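# Close the small wooden box's drawer, then withdraw

## Task

Push the drawer of the small wooden box closed so that the box is still standing upright on the table. The drawer must stay shut on its own, without a hand holding it there. Afterwards, open the hand and pull both arms away from the box.

## Robot and tools

Robot: the upper body of a humanoid on a stand just past the table's near (-x) edge, facing roughly +x. It has two arms, left_arm (on the +y side) and right_arm (on the -y side). Each ends in a five-finger hand; the left hand mirrors the right. Loose objects may occasionally be nudged by an outside push. Nothing may leave the table.

Scene frame: metres. The table top is z = 0 with +z up. +x runs away from the robot across the table, and the table's near edge is at x = 0.18. The shoulders sit roughly 0.3 to 0.4 m above the table, about 0.1 m to either side of centre. A hand point can reach at most 0.62 m from its shoulder. Reported positions get less accurate at long reach.

Hand point and its axes: a point 0.05 m in front of the palm, where index pad and thumb tip meet in a pinch. Its +z runs along the straightened fingers, which extend 0.06 to 0.07 m past it. Its +y points out of the palm. Its +x runs across the palm away from the thumb on the right hand, and toward the thumb on the left hand. A wrist bracket on the little-finger side sticks out 0.03 m beyond the point along +y and can strike objects.

Row format, shared by both tools: one flat list of 28 numbers, each in [-1, 1], always covering both arms even if one stays still. Numbers 1-14 are the left arm: dx, dy, dz, rx, ry, rz, then the left hand's little, ring, middle, index, thumb_bend, thumb_turn, force_limit, speed. Numbers 15-28 are the same fourteen for the right arm.

dx..rz are an offset, not a pose. It is measured from the hand point's pose at the start of the action, or from the last reported pose for a call's first action, in the hand point's own axes. A value of 1.0 equals 0.6 m of travel or 180 degrees. rx, ry, rz together form one rotation vector. In a multi-row action, every row refers back to that same starting pose, not to the row before it.

Hand numbers are absolute targets. For fingers and thumb_bend, +1 is straight and -1 fully curled. For thumb_turn, +1 places the thumb beside the palm and -1 places it opposite the fingers. A pinch is roughly index -0.22, thumb_bend -0.75, thumb_turn -0.57. force_limit runs linearly from about 0 N at -1 to 10 N at +1 (15 N for the thumb motors); it only limits closing. speed runs from near zero at -1 to full speed at +1, where a full stroke takes 0.6 s. There is no "unchanged" code. To keep a hand as it is, resend the eight hand numbers last used. If none have been sent yet, send its six hand_measured values plus hand_force_limit and hand_speed.

execute_actions(actions): a list of actions. Each action is a list of up to 15 rows, one per 1/30 s step; a short list repeats its last row to fill 15 steps. An empty list just reports state and images. Each step's command is clipped to within 70 mm and 16 degrees of the current measured pose. A far target therefore needs several actions, and the arm stops at the last clipped pose.

move(target, speed, blocking): target is one 28-number row, offset from the last reported pose. It drives each hand point in a straight line toward the resulting pose, with all paths finishing together in 0.5 to 10 s. speed is in m/s, from 0.002 to 0.5 (default 0.25); turning is capped at twice that value in rad/s. The move does not avoid obstacles or the other arm. Faster moves and targets set deeper past a contact push harder. blocking=false returns after 0.5 s while motion continues; then use wait(0) or stop before sending anything else. The result adds a "move:" line: done, off_target, moving, held or fault, plus limits such as paced (pose clipped) or held (a check blocked some steps, after which motion may surge).

wait(seconds): 0 to 10 s, holding the last commands; it returns early if a running move ends. stop(): brakes a running move, which needs some room. zoom_image(camera, region): camera is cam_high, cam_left_wrist or cam_right_wrist; region is [x0, y0, x1, y1] in pixels, at most 504 by 504. show_instructions(): shows reference images. finished_scene(scene): ends the scene permanently once the goal holds.

Results: each arm's hand point position (m) and quaternion (wxyz) in the scene frame; Hand target lines (the pose currently being driven toward); joint positions and torques; and per hand, hand_measured, hand_stopped_by (moving, target, force, stalled, fault), hand_load_n (positive when pushed open), hand_force_limit and hand_speed. A "pose unreachable" line means the clearance check altered or blocked that arm's command. Camera images come from cam_high (896x504) and the two wrist fisheye cameras (504x504).

Avoid: knocking the box over or off the table; slamming the drawer or pushing very hard (for a drawer, a slow, short push just past the closed position is enough); any hard collision or pressing between the two arms. Contact torque at a joint's limit (22.5 N m, or 4.5 N m at wrist pitch and yaw) freezes that arm for 10 s. Holding loads heats motors: a MOTOR HOT warning comes at 90 °C, and at 120 °C the arm goes limp. Finish with the hand open and retracted, away from the box.

Each tool is called after "Call:" as name(argument=value, ...) on one line, values as JSON.

Reference images:

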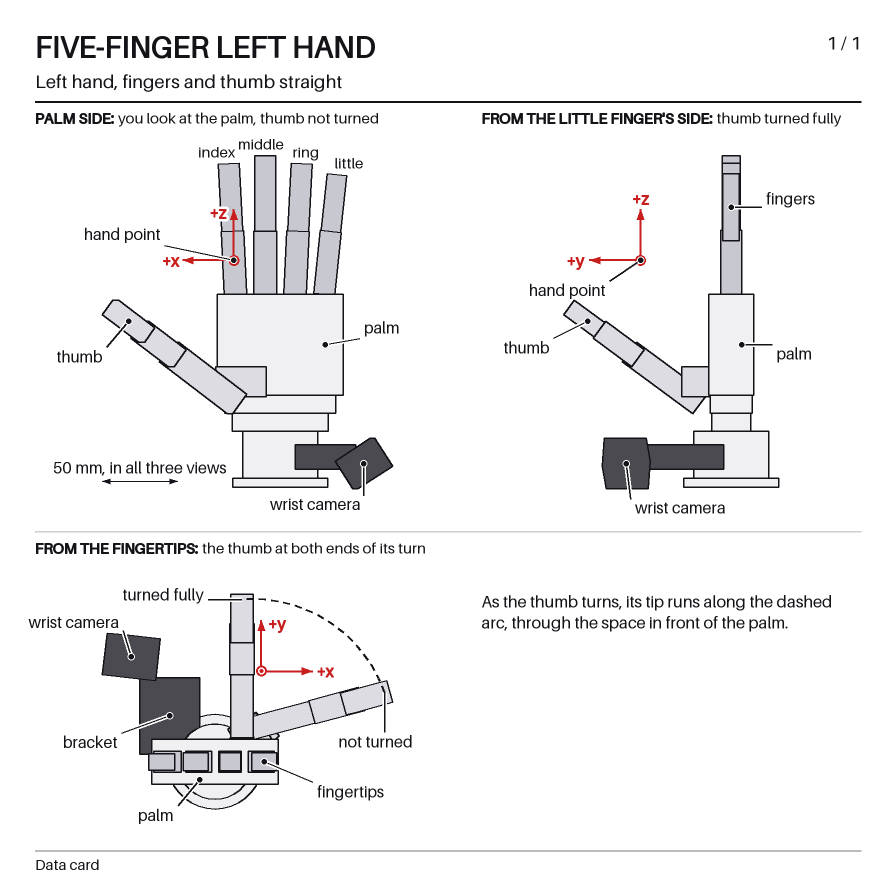

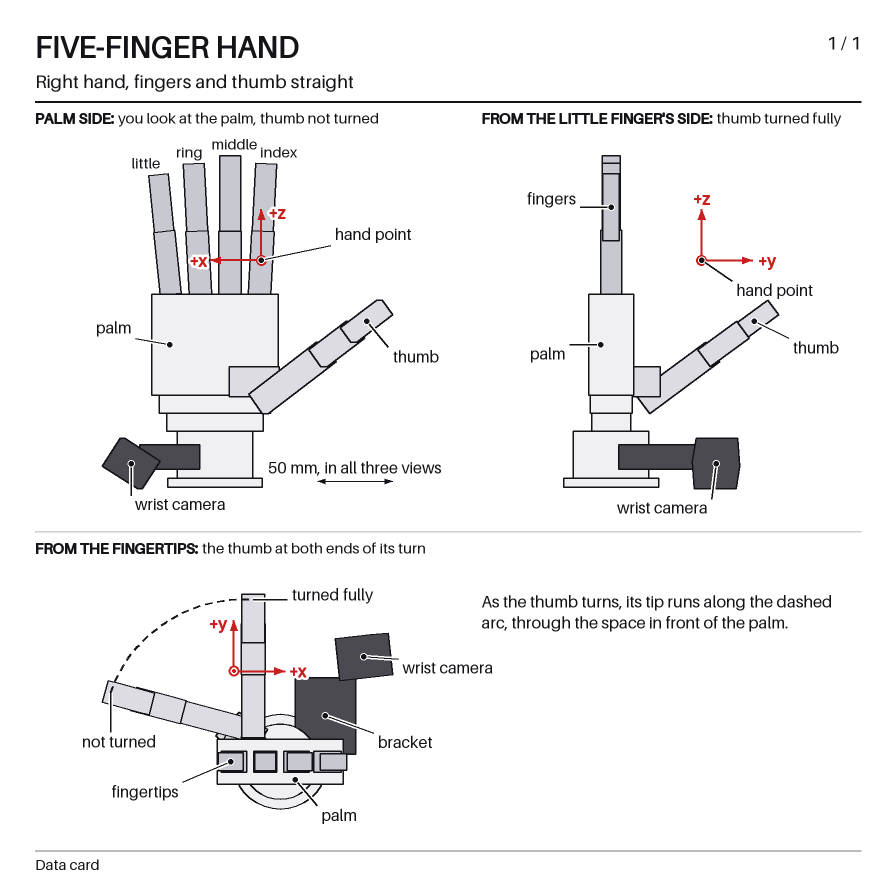

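## Session

Call:
execute_actions(actions=[])

Scene clock: 0.00 s.
left_arm: end_effector_position=(+0.1064, +0.1428, +0.4583) hand_measured=(+1.000, +1.000, +1.000, +1.000, +1.000, +1.000) hand_load_n=(+0.0, +0.0, +0.0, +0.0, +0.0, +0.0) hand_stopped_by=(target, target, target, target, target, target) hand_force_limit=0.00 hand_speed=-0.80 end_effector_quat_wxyz=(+0.064, +0.012, -0.118, +0.991) | right_arm: end_effector_position=(+0.1268, -0.1079, +0.4411) hand_measured=(+1.000, +1.000, +1.000, +1.000, +1.000, +1.000) hand_load_n=(+0.0, +0.0, +0.0, +0.0, +0.0, +0.0) hand_stopped_by=(target, target, target, target, target, target) hand_force_limit=0.00 hand_speed=-0.80 end_effector_quat_wxyz=(+0.977, -0.140, -0.024, +0.158)
Joint positions: left_arm=[-0.092  0.443  0.177 -0.514 -0.763 -1.106 -0.446] | right_arm=[-0.145 -0.458 -0.098 -0.51   0.59  -1.134  0.392]
Joint velocities: left_arm=[ 0.005 -0.008 -0.003  0.     0.002  0.     0.   ] | right_arm=[-0.002 -0.002 -0.002  0.002  0.005  0.     0.   ]
Joint torques (N m, as the arm reports them, + toward a larger angle): no reading
Motor temperatures (°C, as the motors report them): left_arm=[43 36 42 41 43 31 27] | right_arm=[38 40 40 42 34 27 32]
Hand target (left_arm): +0.106, +0.143, +0.458; +0.064, +0.012, -0.118, +0.991
Hand target (right_arm): +0.127, -0.108, +0.441; +0.977, -0.140, -0.024, +0.158

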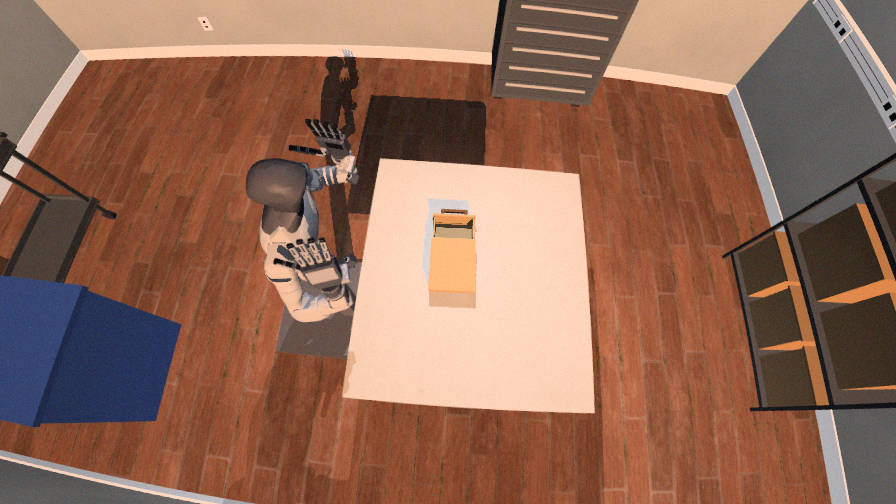

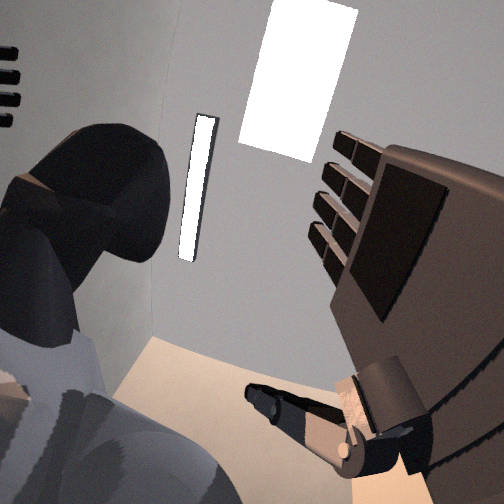

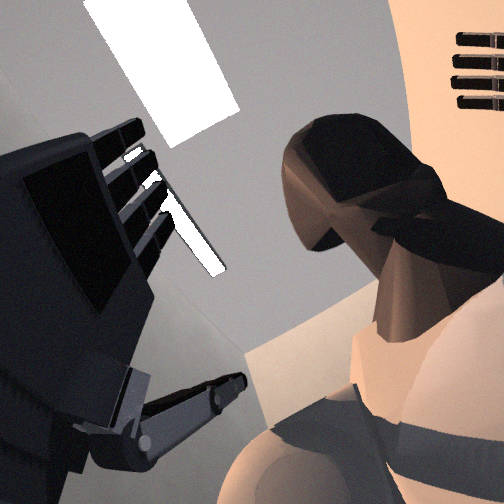

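Call:
zoom_image(camera="cam_high", region=[400, 180, 520, 320])

Region (400, 180, 520, 320) of cam_high's 896x504 image, scaled by 3.600, with more detail than that image has; it fills the left 432 columns of this view, and the rest is white.

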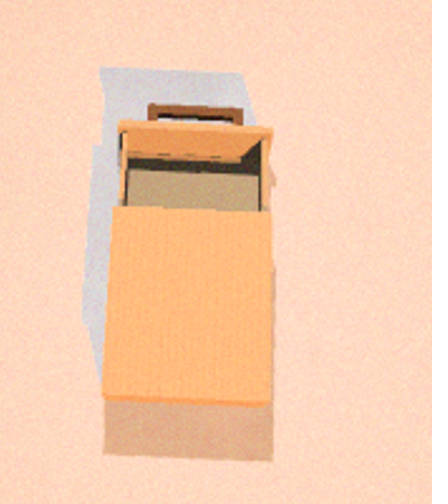

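Call:
zoom_image(camera="cam_high", region=[415, 270, 495, 325])

Call:
zoom_image(camera="cam_high", region=[415, 195, 495, 250])

Region (415, 270, 495, 325) of cam_high's 896x504 image, scaled by 6.300, with more detail than that image has; it fills the top 346 rows of this view, and the rest is white.

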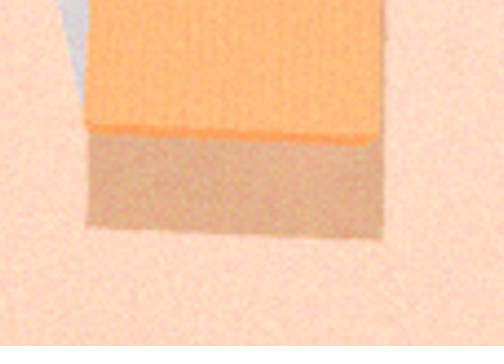

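Region (415, 195, 495, 250) of cam_high's 896x504 image, scaled by 6.300, with more detail than that image has; it fills the top 346 rows of this view, and the rest is white.

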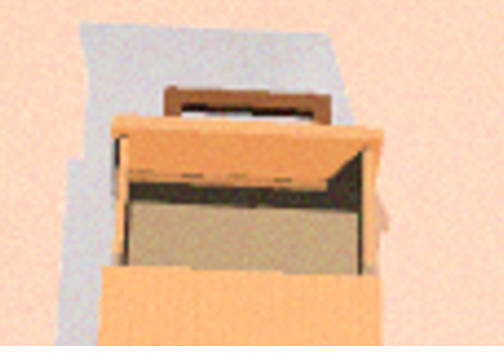

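Call:
move(target=[-0.514,-0.14,-0.524,0.089,-0.599,-0.045,1,1,1,1,1,1,0,-0.8,0.45,-0.049,-0.504,0.159,0.616,0.018,1,1,1,1,1,1,0,-0.8], speed=0.3)

Scene clock: 31.47 s.
left_arm: end_effector_position=(+0.4217, +0.2625, +0.1699) hand_measured=(+1.000, +1.000, +1.000, +1.000, +1.000, +1.000) hand_load_n=(+0.0, +0.0, +0.0, +0.0, +0.0, +0.0) hand_stopped_by=(target, target, target, target, target, target) hand_force_limit=0.00 hand_speed=-0.80 end_effector_quat_wxyz=(+0.006, +0.814, +0.012, +0.581) | right_arm: end_effector_position=(+0.4170, -0.1216, +0.1610) hand_measured=(+1.000, +1.000, +1.000, +1.000, +1.000, +1.000) hand_load_n=(+0.0, +0.0, +0.0, +0.0, +0.0, +0.0) hand_stopped_by=(target, target, target, target, target, target) hand_force_limit=0.00 hand_speed=-0.80 end_effector_quat_wxyz=(+0.572, -0.003, +0.820, +0.018)
Joint positions: left_arm=[-0.344  0.858 -0.103  0.29  -0.877  0.191 -0.151] | right_arm=[-0.097 -0.525 -0.025 -0.427  0.655  0.605 -0.341]
Joint velocities: left_arm=[ 0.    -0.006 -0.012  0.    -0.002  0.     0.   ] | right_arm=[ 0.008 -0.003  0.    -0.003  0.     0.002  0.   ]
Joint torques (N m, as the arm reports them, + toward a larger angle): left_arm=[-2.94  3.69  2.51 -2.27 -0.65 -0.8  -0.08] | right_arm=[-1.89 -1.63 -1.14 -2.72  0.79 -1.22  0.09]
Motor temperatures (°C, as the motors report them): left_arm=[44 37 42 41 43 31 27] | right_arm=[38 41 41 43 34 28 32]
Hand target (left_arm): +0.421, +0.262, +0.168; +0.007, +0.815, +0.011, +0.579
Hand target (right_arm): +0.417, -0.122, +0.160; +0.570, -0.001, +0.821, +0.018
Off the commanded pose (left_arm): 0.010 m, 2 deg.
Off the commanded pose (right_arm): 0.009 m, 2 deg.
move: off_target (left_arm, right_arm)
camera_calibration (this result's frames):
cam_left_wrist: T_world_to_cam=[[-0.0945623, 0.98728, -0.127811, -0.203533], [-0.216568, 0.10491, 0.970614, -0.0926734], [0.971677, 0.119463, 0.203893, -0.35087], [0, 0, 0, 1]] pos_world=[0.301615, 0.252583, 0.135476]
cam_right_wrist: T_world_to_cam=[[-0.0197415, 0.98962, 0.142344, 0.100421], [-0.219846, -0.143184, 0.964969, -0.0811266], [0.975335, -0.0122439, 0.220391, -0.31362], [0, 0, 0, 1]] pos_world=[0.290031, -0.114835, 0.133109]

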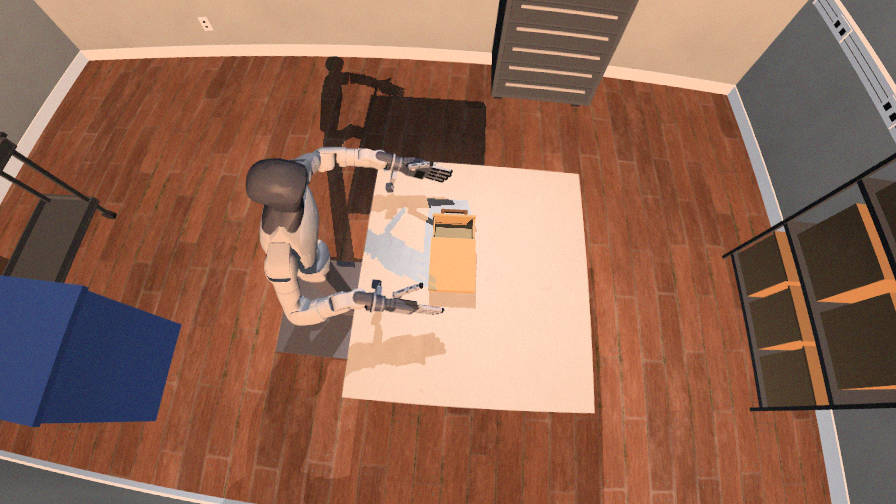

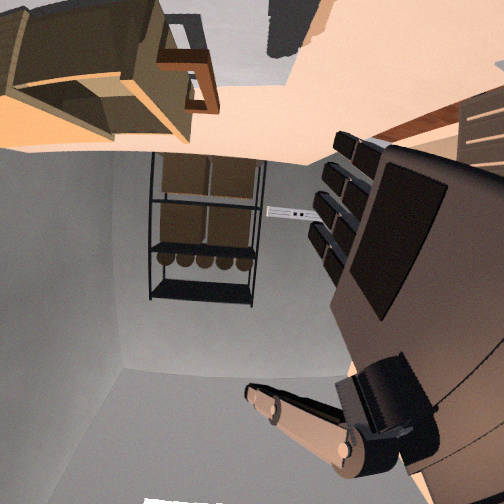

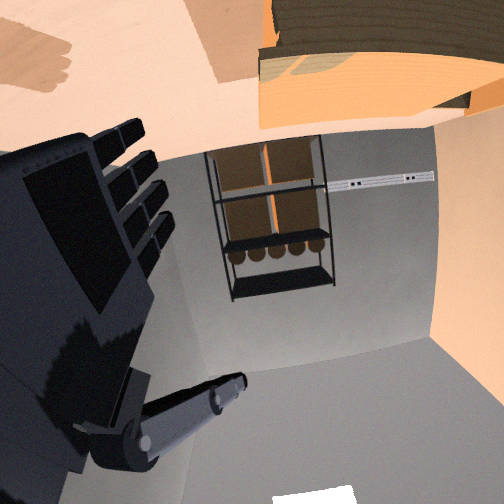

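Call:
move(target=[-0.071,0.028,0.127,0,-0.139,0,1,1,1,1,1,1,0,-0.8,0.053,0.07,0.133,0,0.139,0,1,1,1,1,1,1,0,-0.8], speed=0.15)

Call:
zoom_image(camera="cam_high", region=[360, 150, 540, 340])

Scene clock: 42.47 s.
left_arm: end_effector_position=(+0.4788, +0.2436, +0.1066) hand_measured=(+1.000, +1.000, +1.000, +1.000, +1.000, +1.000) hand_load_n=(+0.0, +0.0, +0.0, +0.0, +0.0, +0.0) hand_stopped_by=(target, target, target, target, target, target) hand_force_limit=0.00 hand_speed=-0.80 end_effector_quat_wxyz=(+0.015, +0.920, +0.022, +0.392) | right_arm: end_effector_position=(+0.4833, -0.0832, +0.1050) hand_measured=(+1.000, +1.000, +1.000, +1.000, +1.000, +1.000) hand_load_n=(+0.0, +0.0, +0.0, +0.0, +0.0, +0.0) hand_stopped_by=(target, target, target, target, target, target) hand_force_limit=0.00 hand_speed=-0.80 end_effector_quat_wxyz=(+0.383, +0.003, +0.924, +0.018)
Joint positions: left_arm=[-1.016  0.703 -0.39   1.01  -0.731  0.568 -0.295] | right_arm=[-0.726 -0.422  0.009  0.155  0.791  1.088 -0.488]
Joint velocities: left_arm=[-0.011  0.005 -0.003 -0.009 -0.009 -0.006 -0.001] | right_arm=[ 0.    -0.014 -0.002  0.003 -0.009  0.     0.   ]
Joint torques (N m, as the arm reports them, + toward a larger angle): left_arm=[-5.69  3.19  1.07 -2.06 -0.59 -0.76 -0.03] | right_arm=[-3.78 -1.76 -0.49 -2.67  0.67 -1.04  0.22]
Motor temperatures (°C, as the motors report them): left_arm=[45 38 42 41 43 31 27] | right_arm=[39 41 41 44 34 28 32]
Hand target (left_arm): +0.479, +0.243, +0.107; +0.014, +0.920, +0.019, +0.392
Hand target (right_arm): +0.483, -0.083, +0.104; +0.382, +0.002, +0.924, +0.018
Off the commanded pose (left_arm): 0.002 m, 2 deg.
Off the commanded pose (right_arm): 0.008 m, 1 deg.
move: off_target (right_arm)
camera_calibration (this result's frames):
cam_left_wrist: T_world_to_cam=[[-0.147022, 0.983634, -0.104161, -0.164054], [0.211275, 0.134103, 0.968183, -0.228583], [0.966306, 0.120338, -0.227534, -0.342797], [0, 0, 0, 1]] pos_world=[0.355421, 0.233274, 0.126225]
cam_right_wrist: T_world_to_cam=[[0.0448642, 0.989225, 0.13936, 0.0408165], [0.203764, -0.145629, 0.968128, -0.212285], [0.977992, -0.0150378, -0.208102, -0.321984], [0, 0, 0, 1]] pos_world=[0.356322, -0.0761335, 0.132826]

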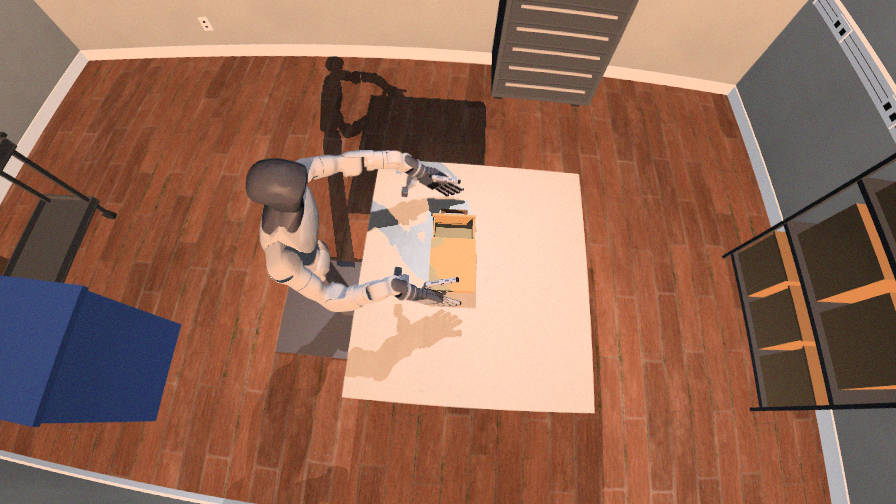

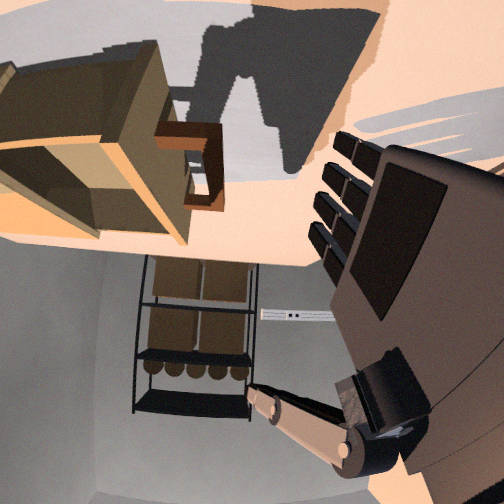

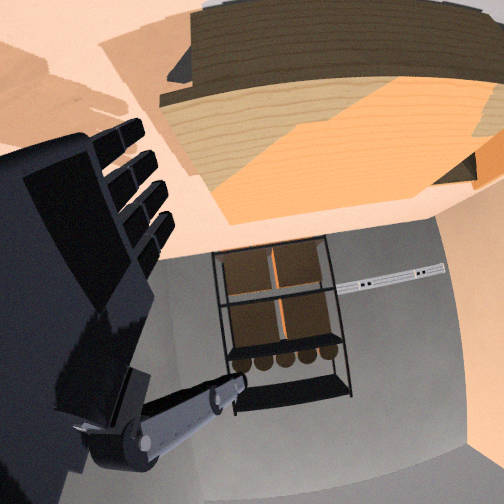

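Region (360, 150, 540, 340) of cam_high's 896x504 image, scaled by 2.653, with more detail than that image has; it fills the left 477 columns of this view, and the rest is white.

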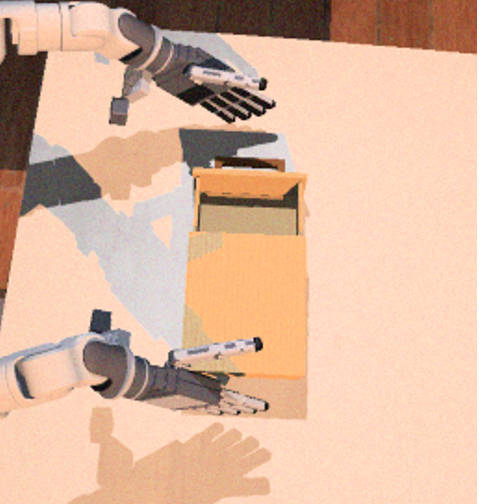

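Call:
move(target=[0,0.09,0,0,0,0,1,1,1,1,1,1,0,-0.8,0,0.04,0,0,0,0,1,1,1,1,1,1,0,-0.8], speed=0.06)

Call:
zoom_image(camera="cam_high", region=[360, 150, 540, 340])

Scene clock: 47.90 s.
left_arm: end_effector_position=(+0.4790, +0.1888, +0.1051) hand_measured=(+1.000, +1.000, +1.000, +1.000, +1.000, +1.000) hand_load_n=(+0.0, +0.0, +0.0, +0.0, +0.0, +0.0) hand_stopped_by=(target, target, target, target, target, target) hand_force_limit=0.00 hand_speed=-0.80 end_effector_quat_wxyz=(+0.013, +0.921, +0.014, +0.388) | right_arm: end_effector_position=(+0.4830, -0.0592, +0.1059) hand_measured=(+1.000, +1.000, +1.000, +1.000, +1.000, +1.000) hand_load_n=(+0.0, +0.0, +0.0, +0.0, +0.0, +0.0) hand_stopped_by=(target, target, target, target, target, target) hand_force_limit=0.00 hand_speed=-0.80 end_effector_quat_wxyz=(+0.382, +0.004, +0.924, +0.021)
Joint positions: left_arm=[-0.909  0.639 -0.329  0.639 -0.827  0.75   0.009] | right_arm=[-0.751 -0.344  0.025  0.157  0.791  1.087 -0.566]
Joint velocities: left_arm=[ 0.003  0.    -0.006  0.002  0.014  0.004  0.   ] | right_arm=[-0.012 -0.006 -0.002  0.015  0.    -0.001 -0.001]
Joint torques (N m, as the arm reports them, + toward a larger angle): left_arm=[-5.24  2.78  2.16 -2.83 -0.75 -0.5   0.21] | right_arm=[-3.98 -1.3  -0.29 -2.76  0.49 -1.09  0.04]
Motor temperatures (°C, as the motors report them): left_arm=[47 38 42 41 43 31 27] | right_arm=[41 41 41 44 34 28 32]
Hand target (left_arm): +0.479, +0.189, +0.105; +0.014, +0.922, +0.016, +0.387
Hand target (right_arm): +0.484, -0.060, +0.106; +0.383, +0.004, +0.923, +0.019
Off the commanded pose (left_arm): 0.004 m, 1 deg.
Off the commanded pose (right_arm): 0.000 m, 0 deg.
move: off_target (left_arm)
camera_calibration (this result's frames):
cam_left_wrist: T_world_to_cam=[[-0.135869, 0.98626, -0.0939757, -0.117207], [0.220153, 0.122539, 0.967738, -0.221906], [0.965957, 0.110796, -0.233777, -0.334171], [0, 0, 0, 1]] pos_world=[0.355723, 0.179814, 0.12561]
cam_right_wrist: T_world_to_cam=[[0.0442517, 0.988438, 0.145025, 0.0166379], [0.205139, -0.151064, 0.967004, -0.21045], [0.977732, -0.0130413, -0.209452, -0.320795], [0, 0, 0, 1]] pos_world=[0.356086, -0.0524206, 0.133902]

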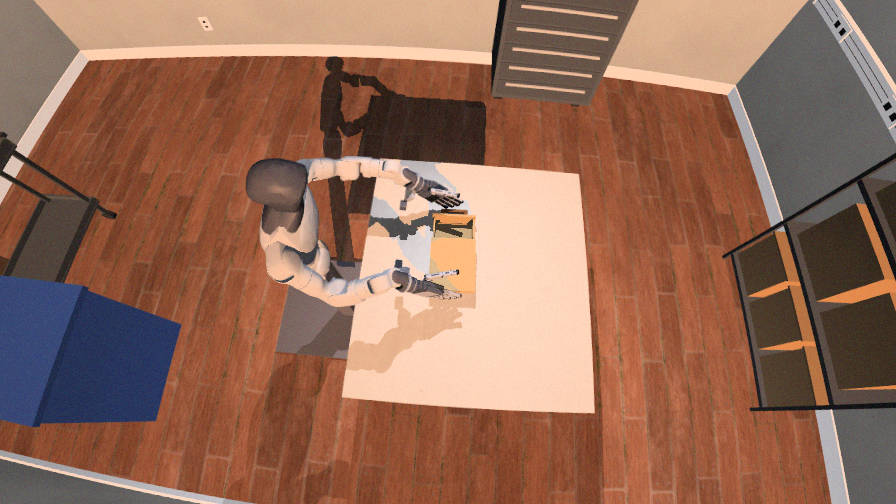

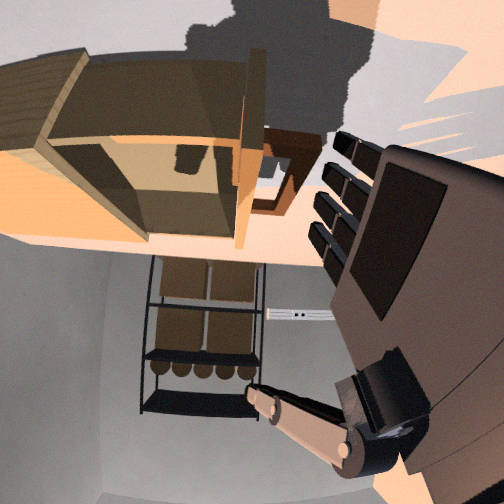

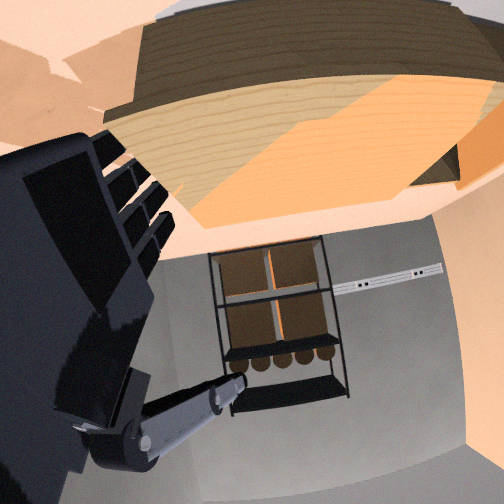

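Region (360, 150, 540, 340) of cam_high's 896x504 image, scaled by 2.653, with more detail than that image has; it fills the left 477 columns of this view, and the rest is white.

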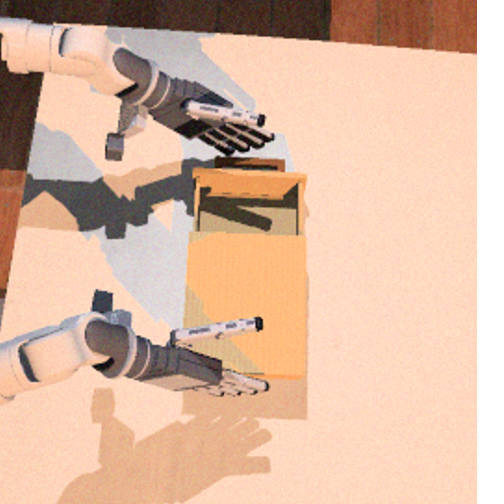

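Call:
move(target=[-0.003,0.155,0.006,0,0,0,1,1,1,1,1,1,0,-0.8,0,0.006,0,0,0,0,1,1,1,1,1,1,0,-0.8], speed=0.05)

Call:
zoom_image(camera="cam_high", region=[360, 150, 540, 340])

Scene clock: 54.87 s.
left_arm: end_effector_position=(+0.4830, +0.1282, +0.0966) hand_measured=(+1.000, +1.000, +1.000, +1.000, +1.000, +1.000) hand_load_n=(+0.0, +0.0, +0.0, +0.0, +0.0, +0.0) hand_stopped_by=(target, target, target, target, target, target) hand_force_limit=0.00 hand_speed=-0.80 end_effector_quat_wxyz=(-0.034, +0.922, +0.022, +0.386) | right_arm: end_effector_position=(+0.4862, -0.0737, +0.1036) hand_measured=(+1.000, +1.000, +1.000, +1.000, +1.000, +1.000) hand_load_n=(+0.0, +0.0, +0.0, +0.0, +0.0, +0.0) hand_stopped_by=(target, target, target, target, target, target) hand_force_limit=0.00 hand_speed=-0.80 end_effector_quat_wxyz=(+0.384, +0.012, +0.923, -0.006)
Joint positions: left_arm=[-0.889  0.422 -0.295  0.453 -0.837  0.851  0.411] | right_arm=[-0.75  -0.352  0.019  0.159  0.769  1.089 -0.593]
Joint velocities: left_arm=[ 0.002 -0.002 -0.003  0.008  0.009  0.     0.   ] | right_arm=[ 0.    -0.005 -0.003 -0.002  0.011  0.001  0.   ]
Joint torques (N m, as the arm reports them, + toward a larger angle): left_arm=[-5.8  -1.77  0.67 -3.84 -1.1  -0.49 -1.54] | right_arm=[-4.1  -0.16 -0.14 -3.21  1.31 -0.93  0.85]
Motor temperatures (°C, as the motors report them): left_arm=[48 38 42 41 43 31 27] | right_arm=[42 41 41 44 34 28 32]
Hand target (left_arm): +0.479, +0.096, +0.099; +0.011, +0.923, +0.008, +0.383
Hand target (right_arm): +0.483, -0.056, +0.106; +0.382, +0.004, +0.924, +0.021
Off the commanded pose (left_arm): 0.033 m, 5 deg.
Off the commanded pose (right_arm): 0.019 m, 3 deg.
move: off_target (left_arm, right_arm)
camera_calibration (this result's frames):
cam_left_wrist: T_world_to_cam=[[-0.186356, 0.982389, -0.0135055, -0.0406258], [0.221116, 0.0553308, 0.973677, -0.199486], [0.957277, 0.178464, -0.227534, -0.33842], [0, 0, 0, 1]] pos_world=[0.360501, 0.111344, 0.116684]
cam_right_wrist: T_world_to_cam=[[0.0792918, 0.991657, 0.101636, 0.0188161], [0.19726, -0.115549, 0.973518, -0.20534], [0.977139, -0.0571433, -0.204776, -0.328057], [0, 0, 0, 1]] pos_world=[0.359571, -0.0611323, 0.130812]

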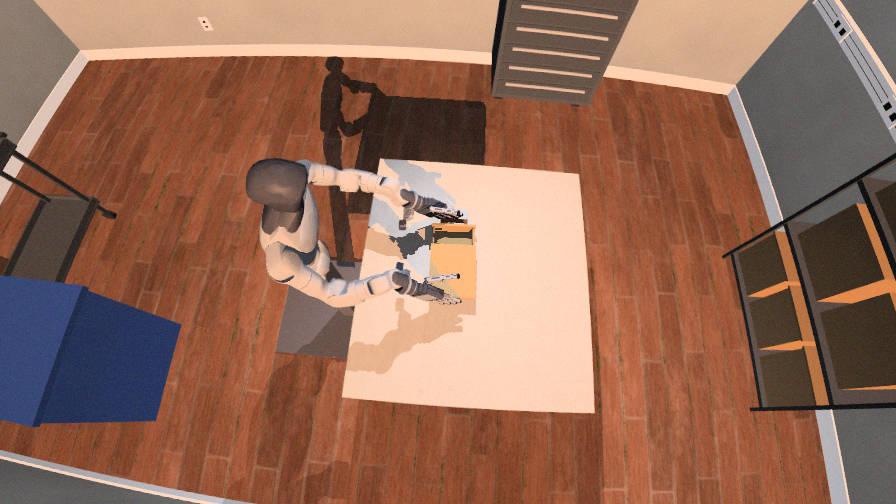

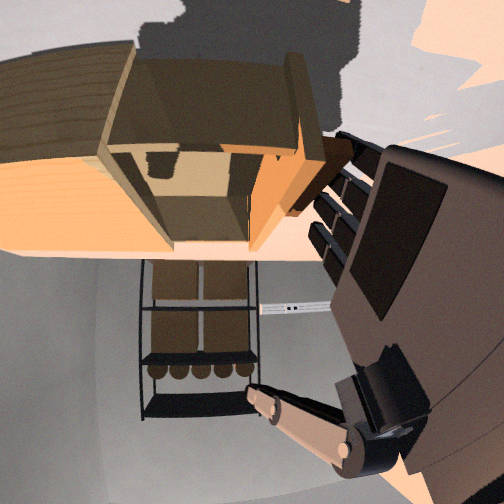

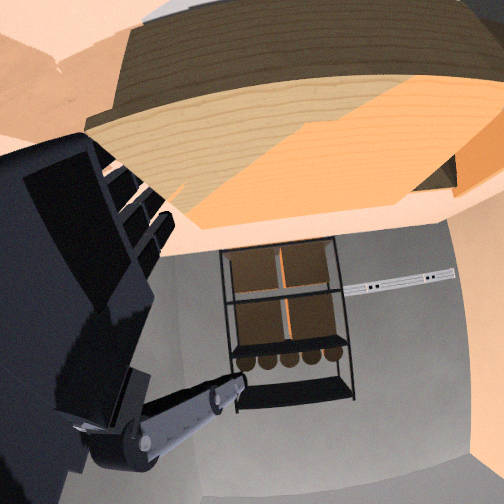

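Region (360, 150, 540, 340) of cam_high's 896x504 image, scaled by 2.653, with more detail than that image has; it fills the left 477 columns of this view, and the rest is white.

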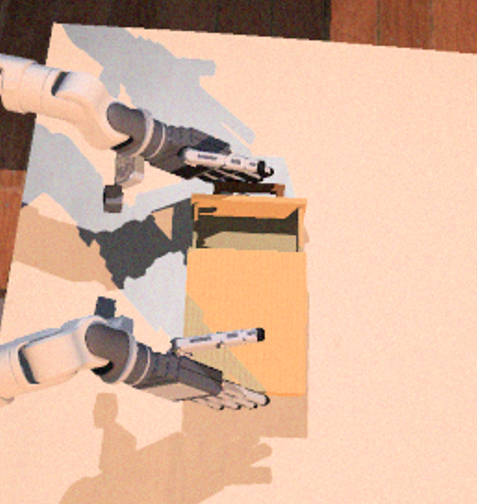

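Call:
move(target=[0.004,0.11,0,-0.03,0,0,1,1,1,1,1,1,0,-0.8,0,0.055,0,-0.016,0,0,1,1,1,1,1,1,0,-0.8], speed=0.04)

Call:
zoom_image(camera="cam_high", region=[360, 150, 540, 340])

Scene clock: 62.50 s.
left_arm: end_effector_position=(+0.4945, +0.1055, +0.0942) hand_measured=(+1.000, +1.000, +1.000, +1.000, +1.000, +1.000) hand_load_n=(+0.5, +0.0, +0.0, +0.0, +0.0, +0.0) hand_stopped_by=(target, target, target, target, target, target) hand_force_limit=0.00 hand_speed=-0.80 end_effector_quat_wxyz=(-0.051, +0.919, +0.020, +0.391) | right_arm: end_effector_position=(+0.4925, -0.0763, +0.1006) hand_measured=(+1.000, +1.000, +1.000, +1.000, +1.000, +1.000) hand_load_n=(+0.0, +0.0, +0.0, +0.0, +0.0, +0.0) hand_stopped_by=(target, target, target, target, target, target) hand_force_limit=0.00 hand_speed=-0.80 end_effector_quat_wxyz=(+0.388, +0.017, +0.921, -0.034)
Joint positions: left_arm=[-0.951  0.304 -0.291  0.547 -0.748  0.819  0.455] | right_arm=[-0.774 -0.31   0.019  0.195  0.693  1.076 -0.617]
Joint velocities: left_arm=[-0.003 -0.009  0.02   0.035  0.021 -0.009 -0.025] | right_arm=[-0.002  0.012 -0.003 -0.005 -0.018  0.     0.007]
Joint torques (N m, as the arm reports them, + toward a larger angle): left_arm=[-5.84 -3.3  -0.24 -3.62 -1.7  -0.58 -2.25] | right_arm=[-4.34  1.09  0.43 -3.01  1.75 -1.16  1.52]
Motor temperatures (°C, as the motors report them): left_arm=[50 37 42 42 43 31 28] | right_arm=[44 41 41 44 34 28 33]
Hand target (left_arm): +0.487, +0.063, +0.094; +0.008, +0.923, +0.003, +0.385
Hand target (right_arm): +0.487, -0.042, +0.105; +0.385, +0.003, +0.923, +0.017
Off the commanded pose (left_arm): 0.043 m, 7 deg.
Off the commanded pose (right_arm): 0.036 m, 6 deg.
move: off_target (left_arm, right_arm)
camera_calibration (this result's frames):
cam_left_wrist: T_world_to_cam=[[-0.194526, 0.980767, 0.0159882, -0.0147265], [0.21015, 0.025749, 0.97733, -0.190286], [0.958121, 0.193476, -0.211117, -0.349439], [0, 0, 0, 1]] pos_world=[0.371928, 0.0869509, 0.112435]
cam_right_wrist: T_world_to_cam=[[0.110641, 0.992366, 0.0544776, 0.0105408], [0.186691, -0.0745905, 0.979583, -0.196206], [0.976168, -0.0982119, -0.193519, -0.338746], [0, 0, 0, 1]] pos_world=[0.366137, -0.0583643, 0.126072]

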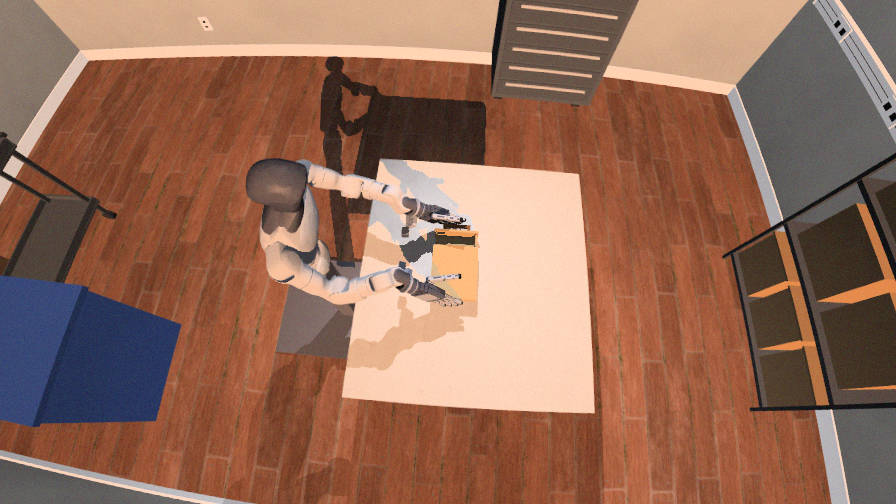

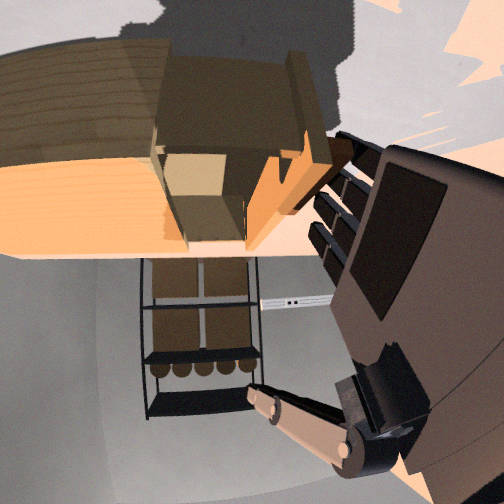

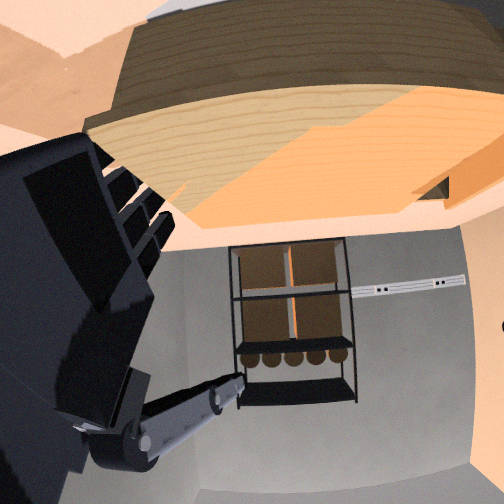

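Region (360, 150, 540, 340) of cam_high's 896x504 image, scaled by 2.653, with more detail than that image has; it fills the left 477 columns of this view, and the rest is white.

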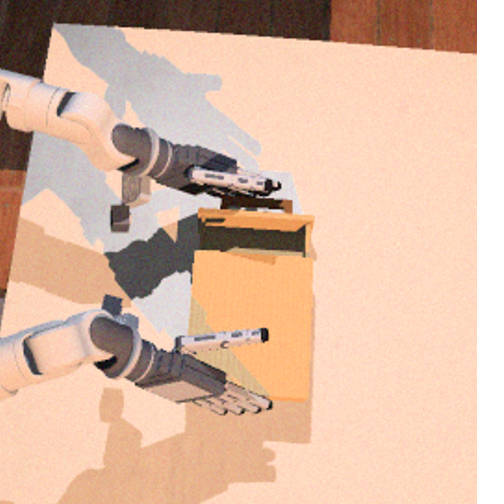

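Call:
execute_actions(actions=[[[0,0.075,-0.008,-0.039,0,0,1,1,1,1,1,1,0,-0.8,0,0.06,-0.006,-0.033,0,0,1,1,1,1,1,1,0,-0.8],[0,0.079,-0.008,-0.039,0,0,1,1,1,1,1,1,0,-0.8,0,0.061,-0.006,-0.033,0,0,1,1,1,1,1,1,0,-0.8],[0,0.083,-0.008,-0.039,0,0,1,1,1,1,1,1,0,-0.8,0,0.062,-0.006,-0.033,0,0,1,1,1,1,1,1,0,-0.8],[0,0.087,-0.008,-0.039,0,0,1,1,1,1,1,1,0,-0.8,0,0.063,-0.006,-0.033,0,0,1,1,1,1,1,1,0,-0.8],[0,0.091,-0.008,-0.039,0,0,1,1,1,1,1,1,0,-0.8,0,0.064,-0.006,-0.033,0,0,1,1,1,1,1,1,0,-0.8],[0,0.095,-0.008,-0.039,0,0,1,1,1,1,1,1,0,-0.8,0,0.065,-0.006,-0.033,0,0,1,1,1,1,1,1,0,-0.8],[0,0.099,-0.008,-0.039,0,0,1,1,1,1,1,1,0,-0.8,0,0.066,-0.006,-0.033,0,0,1,1,1,1,1,1,0,-0.8],[0,0.103,-0.008,-0.039,0,0,1,1,1,1,1,1,0,-0.8,0,0.067,-0.006,-0.033,0,0,1,1,1,1,1,1,0,-0.8],[0,0.107,-0.008,-0.039,0,0,1,1,1,1,1,1,0,-0.8,0,0.068,-0.006,-0.033,0,0,1,1,1,1,1,1,0,-0.8],[0,0.111,-0.008,-0.039,0,0,1,1,1,1,1,1,0,-0.8,0,0.069,-0.006,-0.033,0,0,1,1,1,1,1,1,0,-0.8],[0,0.115,-0.008,-0.039,0,0,1,1,1,1,1,1,0,-0.8,0,0.07,-0.006,-0.033,0,0,1,1,1,1,1,1,0,-0.8]]])

Call:
wait(seconds=1)

Scene clock: 73.13 s.
left_arm: end_effector_position=(+0.5017, +0.0821, +0.0933) hand_measured=(+1.000, +1.000, +1.000, +1.000, +1.000, +1.000) hand_load_n=(+0.5, +0.0, +0.0, +0.0, +0.0, +0.0) hand_stopped_by=(target, target, target, target, target, target) hand_force_limit=0.00 hand_speed=-0.80 end_effector_quat_wxyz=(-0.056, +0.915, +0.013, +0.398) | right_arm: end_effector_position=(+0.4988, -0.0750, +0.0995) hand_measured=(+1.000, +1.000, +1.000, +1.000, +1.000, +1.000) hand_load_n=(+0.0, +0.0, +0.0, +0.0, +0.0, +0.0) hand_stopped_by=(target, target, target, target, target, target) hand_force_limit=0.00 hand_speed=-0.80 end_effector_quat_wxyz=(+0.393, +0.015, +0.918, -0.045)
Joint positions: left_arm=[-0.999  0.214 -0.298  0.632 -0.689  0.771  0.476] | right_arm=[-0.8   -0.295  0.032  0.244  0.641  1.045 -0.598]
Joint velocities: left_arm=[-0.057 -0.04   0.012  0.16   0.074 -0.081 -0.013] | right_arm=[-0.015  0.025 -0.009  0.021 -0.071  0.     0.015]
Joint torques (N m, as the arm reports them, + toward a larger angle): left_arm=[-6.14 -3.63 -0.27 -3.77 -1.83 -0.54 -2.37] | right_arm=[-4.49  1.48  0.54 -2.9   1.92 -1.22  1.7 ]
Motor temperatures (°C, as the motors report them): left_arm=[51 37 42 42 43 31 29] | right_arm=[45 41 40 44 35 29 35]
Hand target (left_arm): +0.493, +0.038, +0.092; +0.004, +0.921, -0.005, +0.390
Hand target (right_arm): +0.491, -0.036, +0.103; +0.388, -0.002, +0.921, +0.014
Off the commanded pose (left_arm): 0.046 m, 7 deg.
Off the commanded pose (right_arm): 0.041 m, 7 deg.
camera_calibration (this result's frames):
cam_left_wrist: T_world_to_cam=[[-0.185914, 0.982143, 0.0288375, 0.00394239], [0.196041, 0.0083185, 0.98056, -0.182094], [0.96281, 0.187954, -0.194087, -0.355504], [0, 0, 0, 1]] pos_world=[0.378714, 0.0644609, 0.109442]
cam_right_wrist: T_world_to_cam=[[0.112907, 0.993019, 0.0341509, 0.00962866], [0.175471, -0.053758, 0.983016, -0.189401], [0.977989, -0.104997, -0.180315, -0.347648], [0, 0, 0, 1]] pos_world=[0.372143, -0.0562452, 0.123169]

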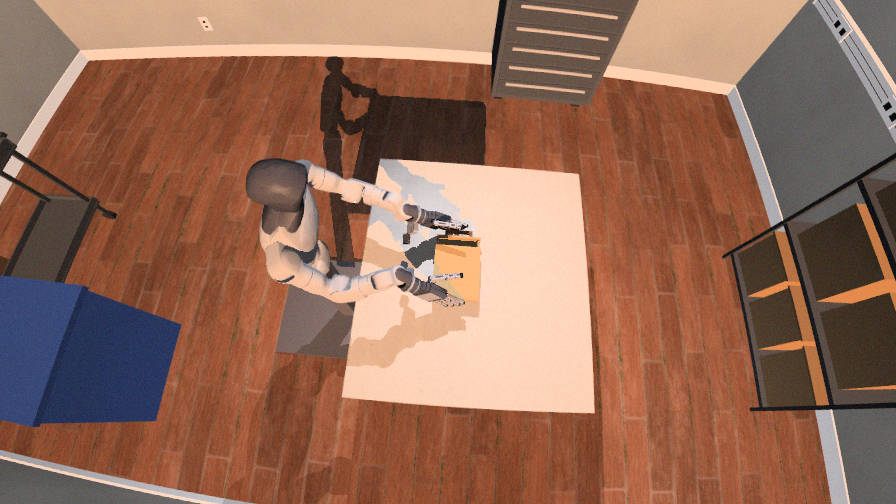

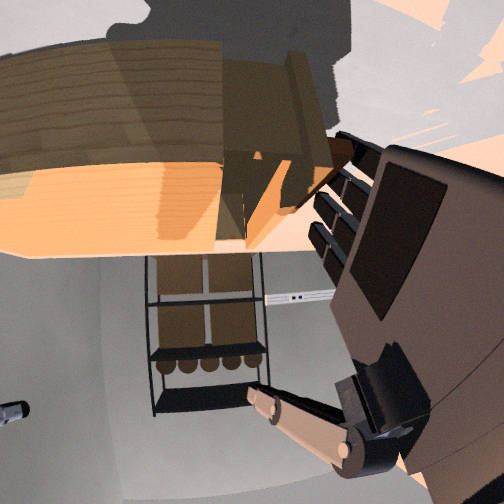

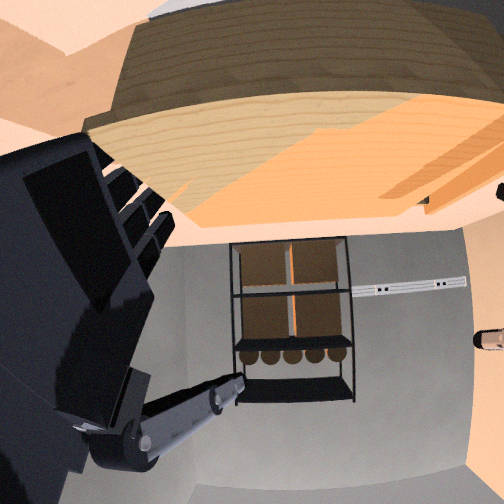

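Scene clock: 74.13 s.
left_arm: end_effector_position=(+0.5025, +0.0822, +0.0932) hand_measured=(+1.000, +1.000, +1.000, +1.000, +1.000, +1.000) hand_load_n=(+0.5, +0.0, +0.0, +0.0, +0.0, +0.0) hand_stopped_by=(target, target, target, target, target, target) hand_force_limit=0.00 hand_speed=-0.80 end_effector_quat_wxyz=(-0.057, +0.915, +0.013, +0.399) | right_arm: end_effector_position=(+0.4989, -0.0749, +0.0995) hand_measured=(+1.000, +1.000, +1.000, +1.000, +1.000, +1.000) hand_load_n=(+0.0, +0.0, +0.0, +0.0, +0.0, +0.0) hand_stopped_by=(target, target, target, target, target, target) hand_force_limit=0.00 hand_speed=-0.80 end_effector_quat_wxyz=(+0.393, +0.014, +0.918, -0.045)
Joint positions: left_arm=[-1.003  0.212 -0.298  0.642 -0.685  0.766  0.474] | right_arm=[-0.8   -0.294  0.032  0.245  0.638  1.045 -0.597]
Joint velocities: left_arm=[ 0.002 -0.002  0.     0.006 -0.003  0.     0.   ] | right_arm=[-0.005  0.005 -0.006 -0.006  0.012  0.     0.   ]
Joint torques (N m, as the arm reports them, + toward a larger angle): left_arm=[-5.92 -3.39  0.02 -3.62 -1.66 -0.59 -2.36] | right_arm=[-4.43  1.46  0.45 -3.05  1.88 -1.23  1.72]
Motor temperatures (°C, as the motors report them): left_arm=[51 37 42 42 43 31 29] | right_arm=[45 41 40 44 35 29 35]
Hand target (left_arm): +0.493, +0.038, +0.092; +0.004, +0.921, -0.005, +0.390
Hand target (right_arm): +0.491, -0.036, +0.103; +0.388, -0.002, +0.921, +0.014
Off the commanded pose (left_arm): 0.046 m, 8 deg.
Off the commanded pose (right_arm): 0.041 m, 7 deg.
wait: 1.00 s; at rest by 0.17 s
camera_calibration (this result's frames):
cam_left_wrist: T_world_to_cam=[[-0.186731, 0.981939, 0.0304381, 0.00432767], [0.195209, 0.00672118, 0.980739, -0.1816], [0.962821, 0.189077, -0.192938, -0.356453], [0, 0, 0, 1]] pos_world=[0.379459, 0.064368, 0.109197]
cam_right_wrist: T_world_to_cam=[[0.11247, 0.993092, 0.0334471, 0.0097213], [0.175246, -0.0529575, 0.983099, -0.189216], [0.978079, -0.104707, -0.179992, -0.347795], [0, 0, 0, 1]] pos_world=[0.372237, -0.0560913, 0.123093]

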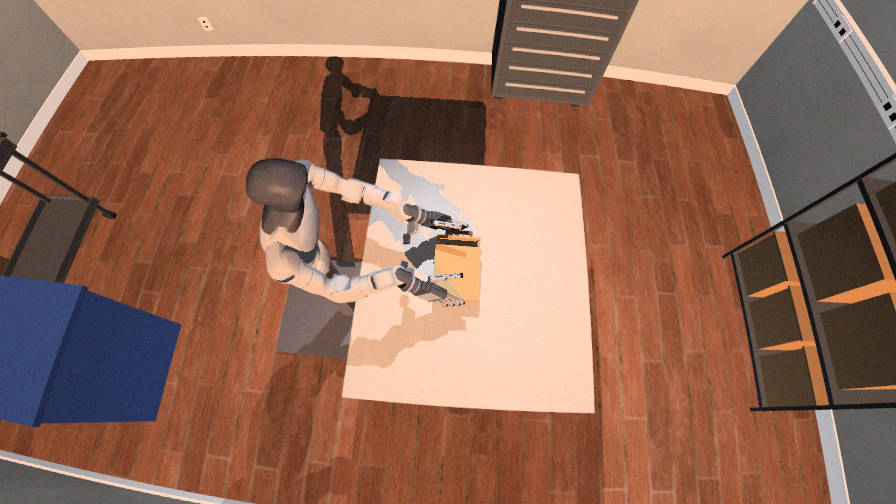

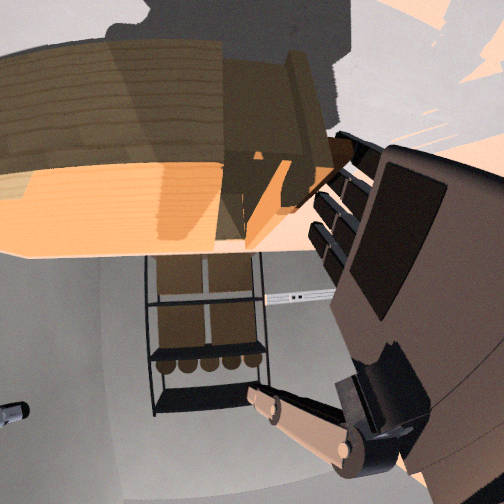

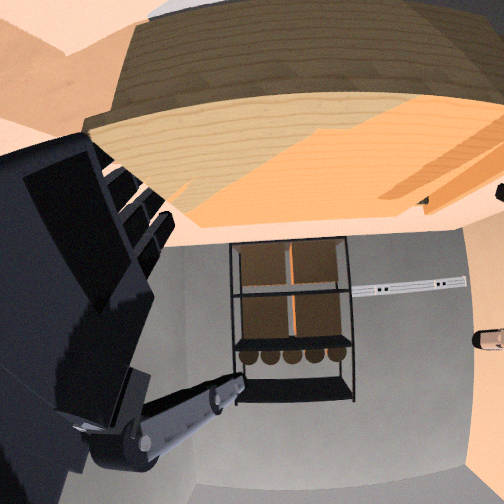

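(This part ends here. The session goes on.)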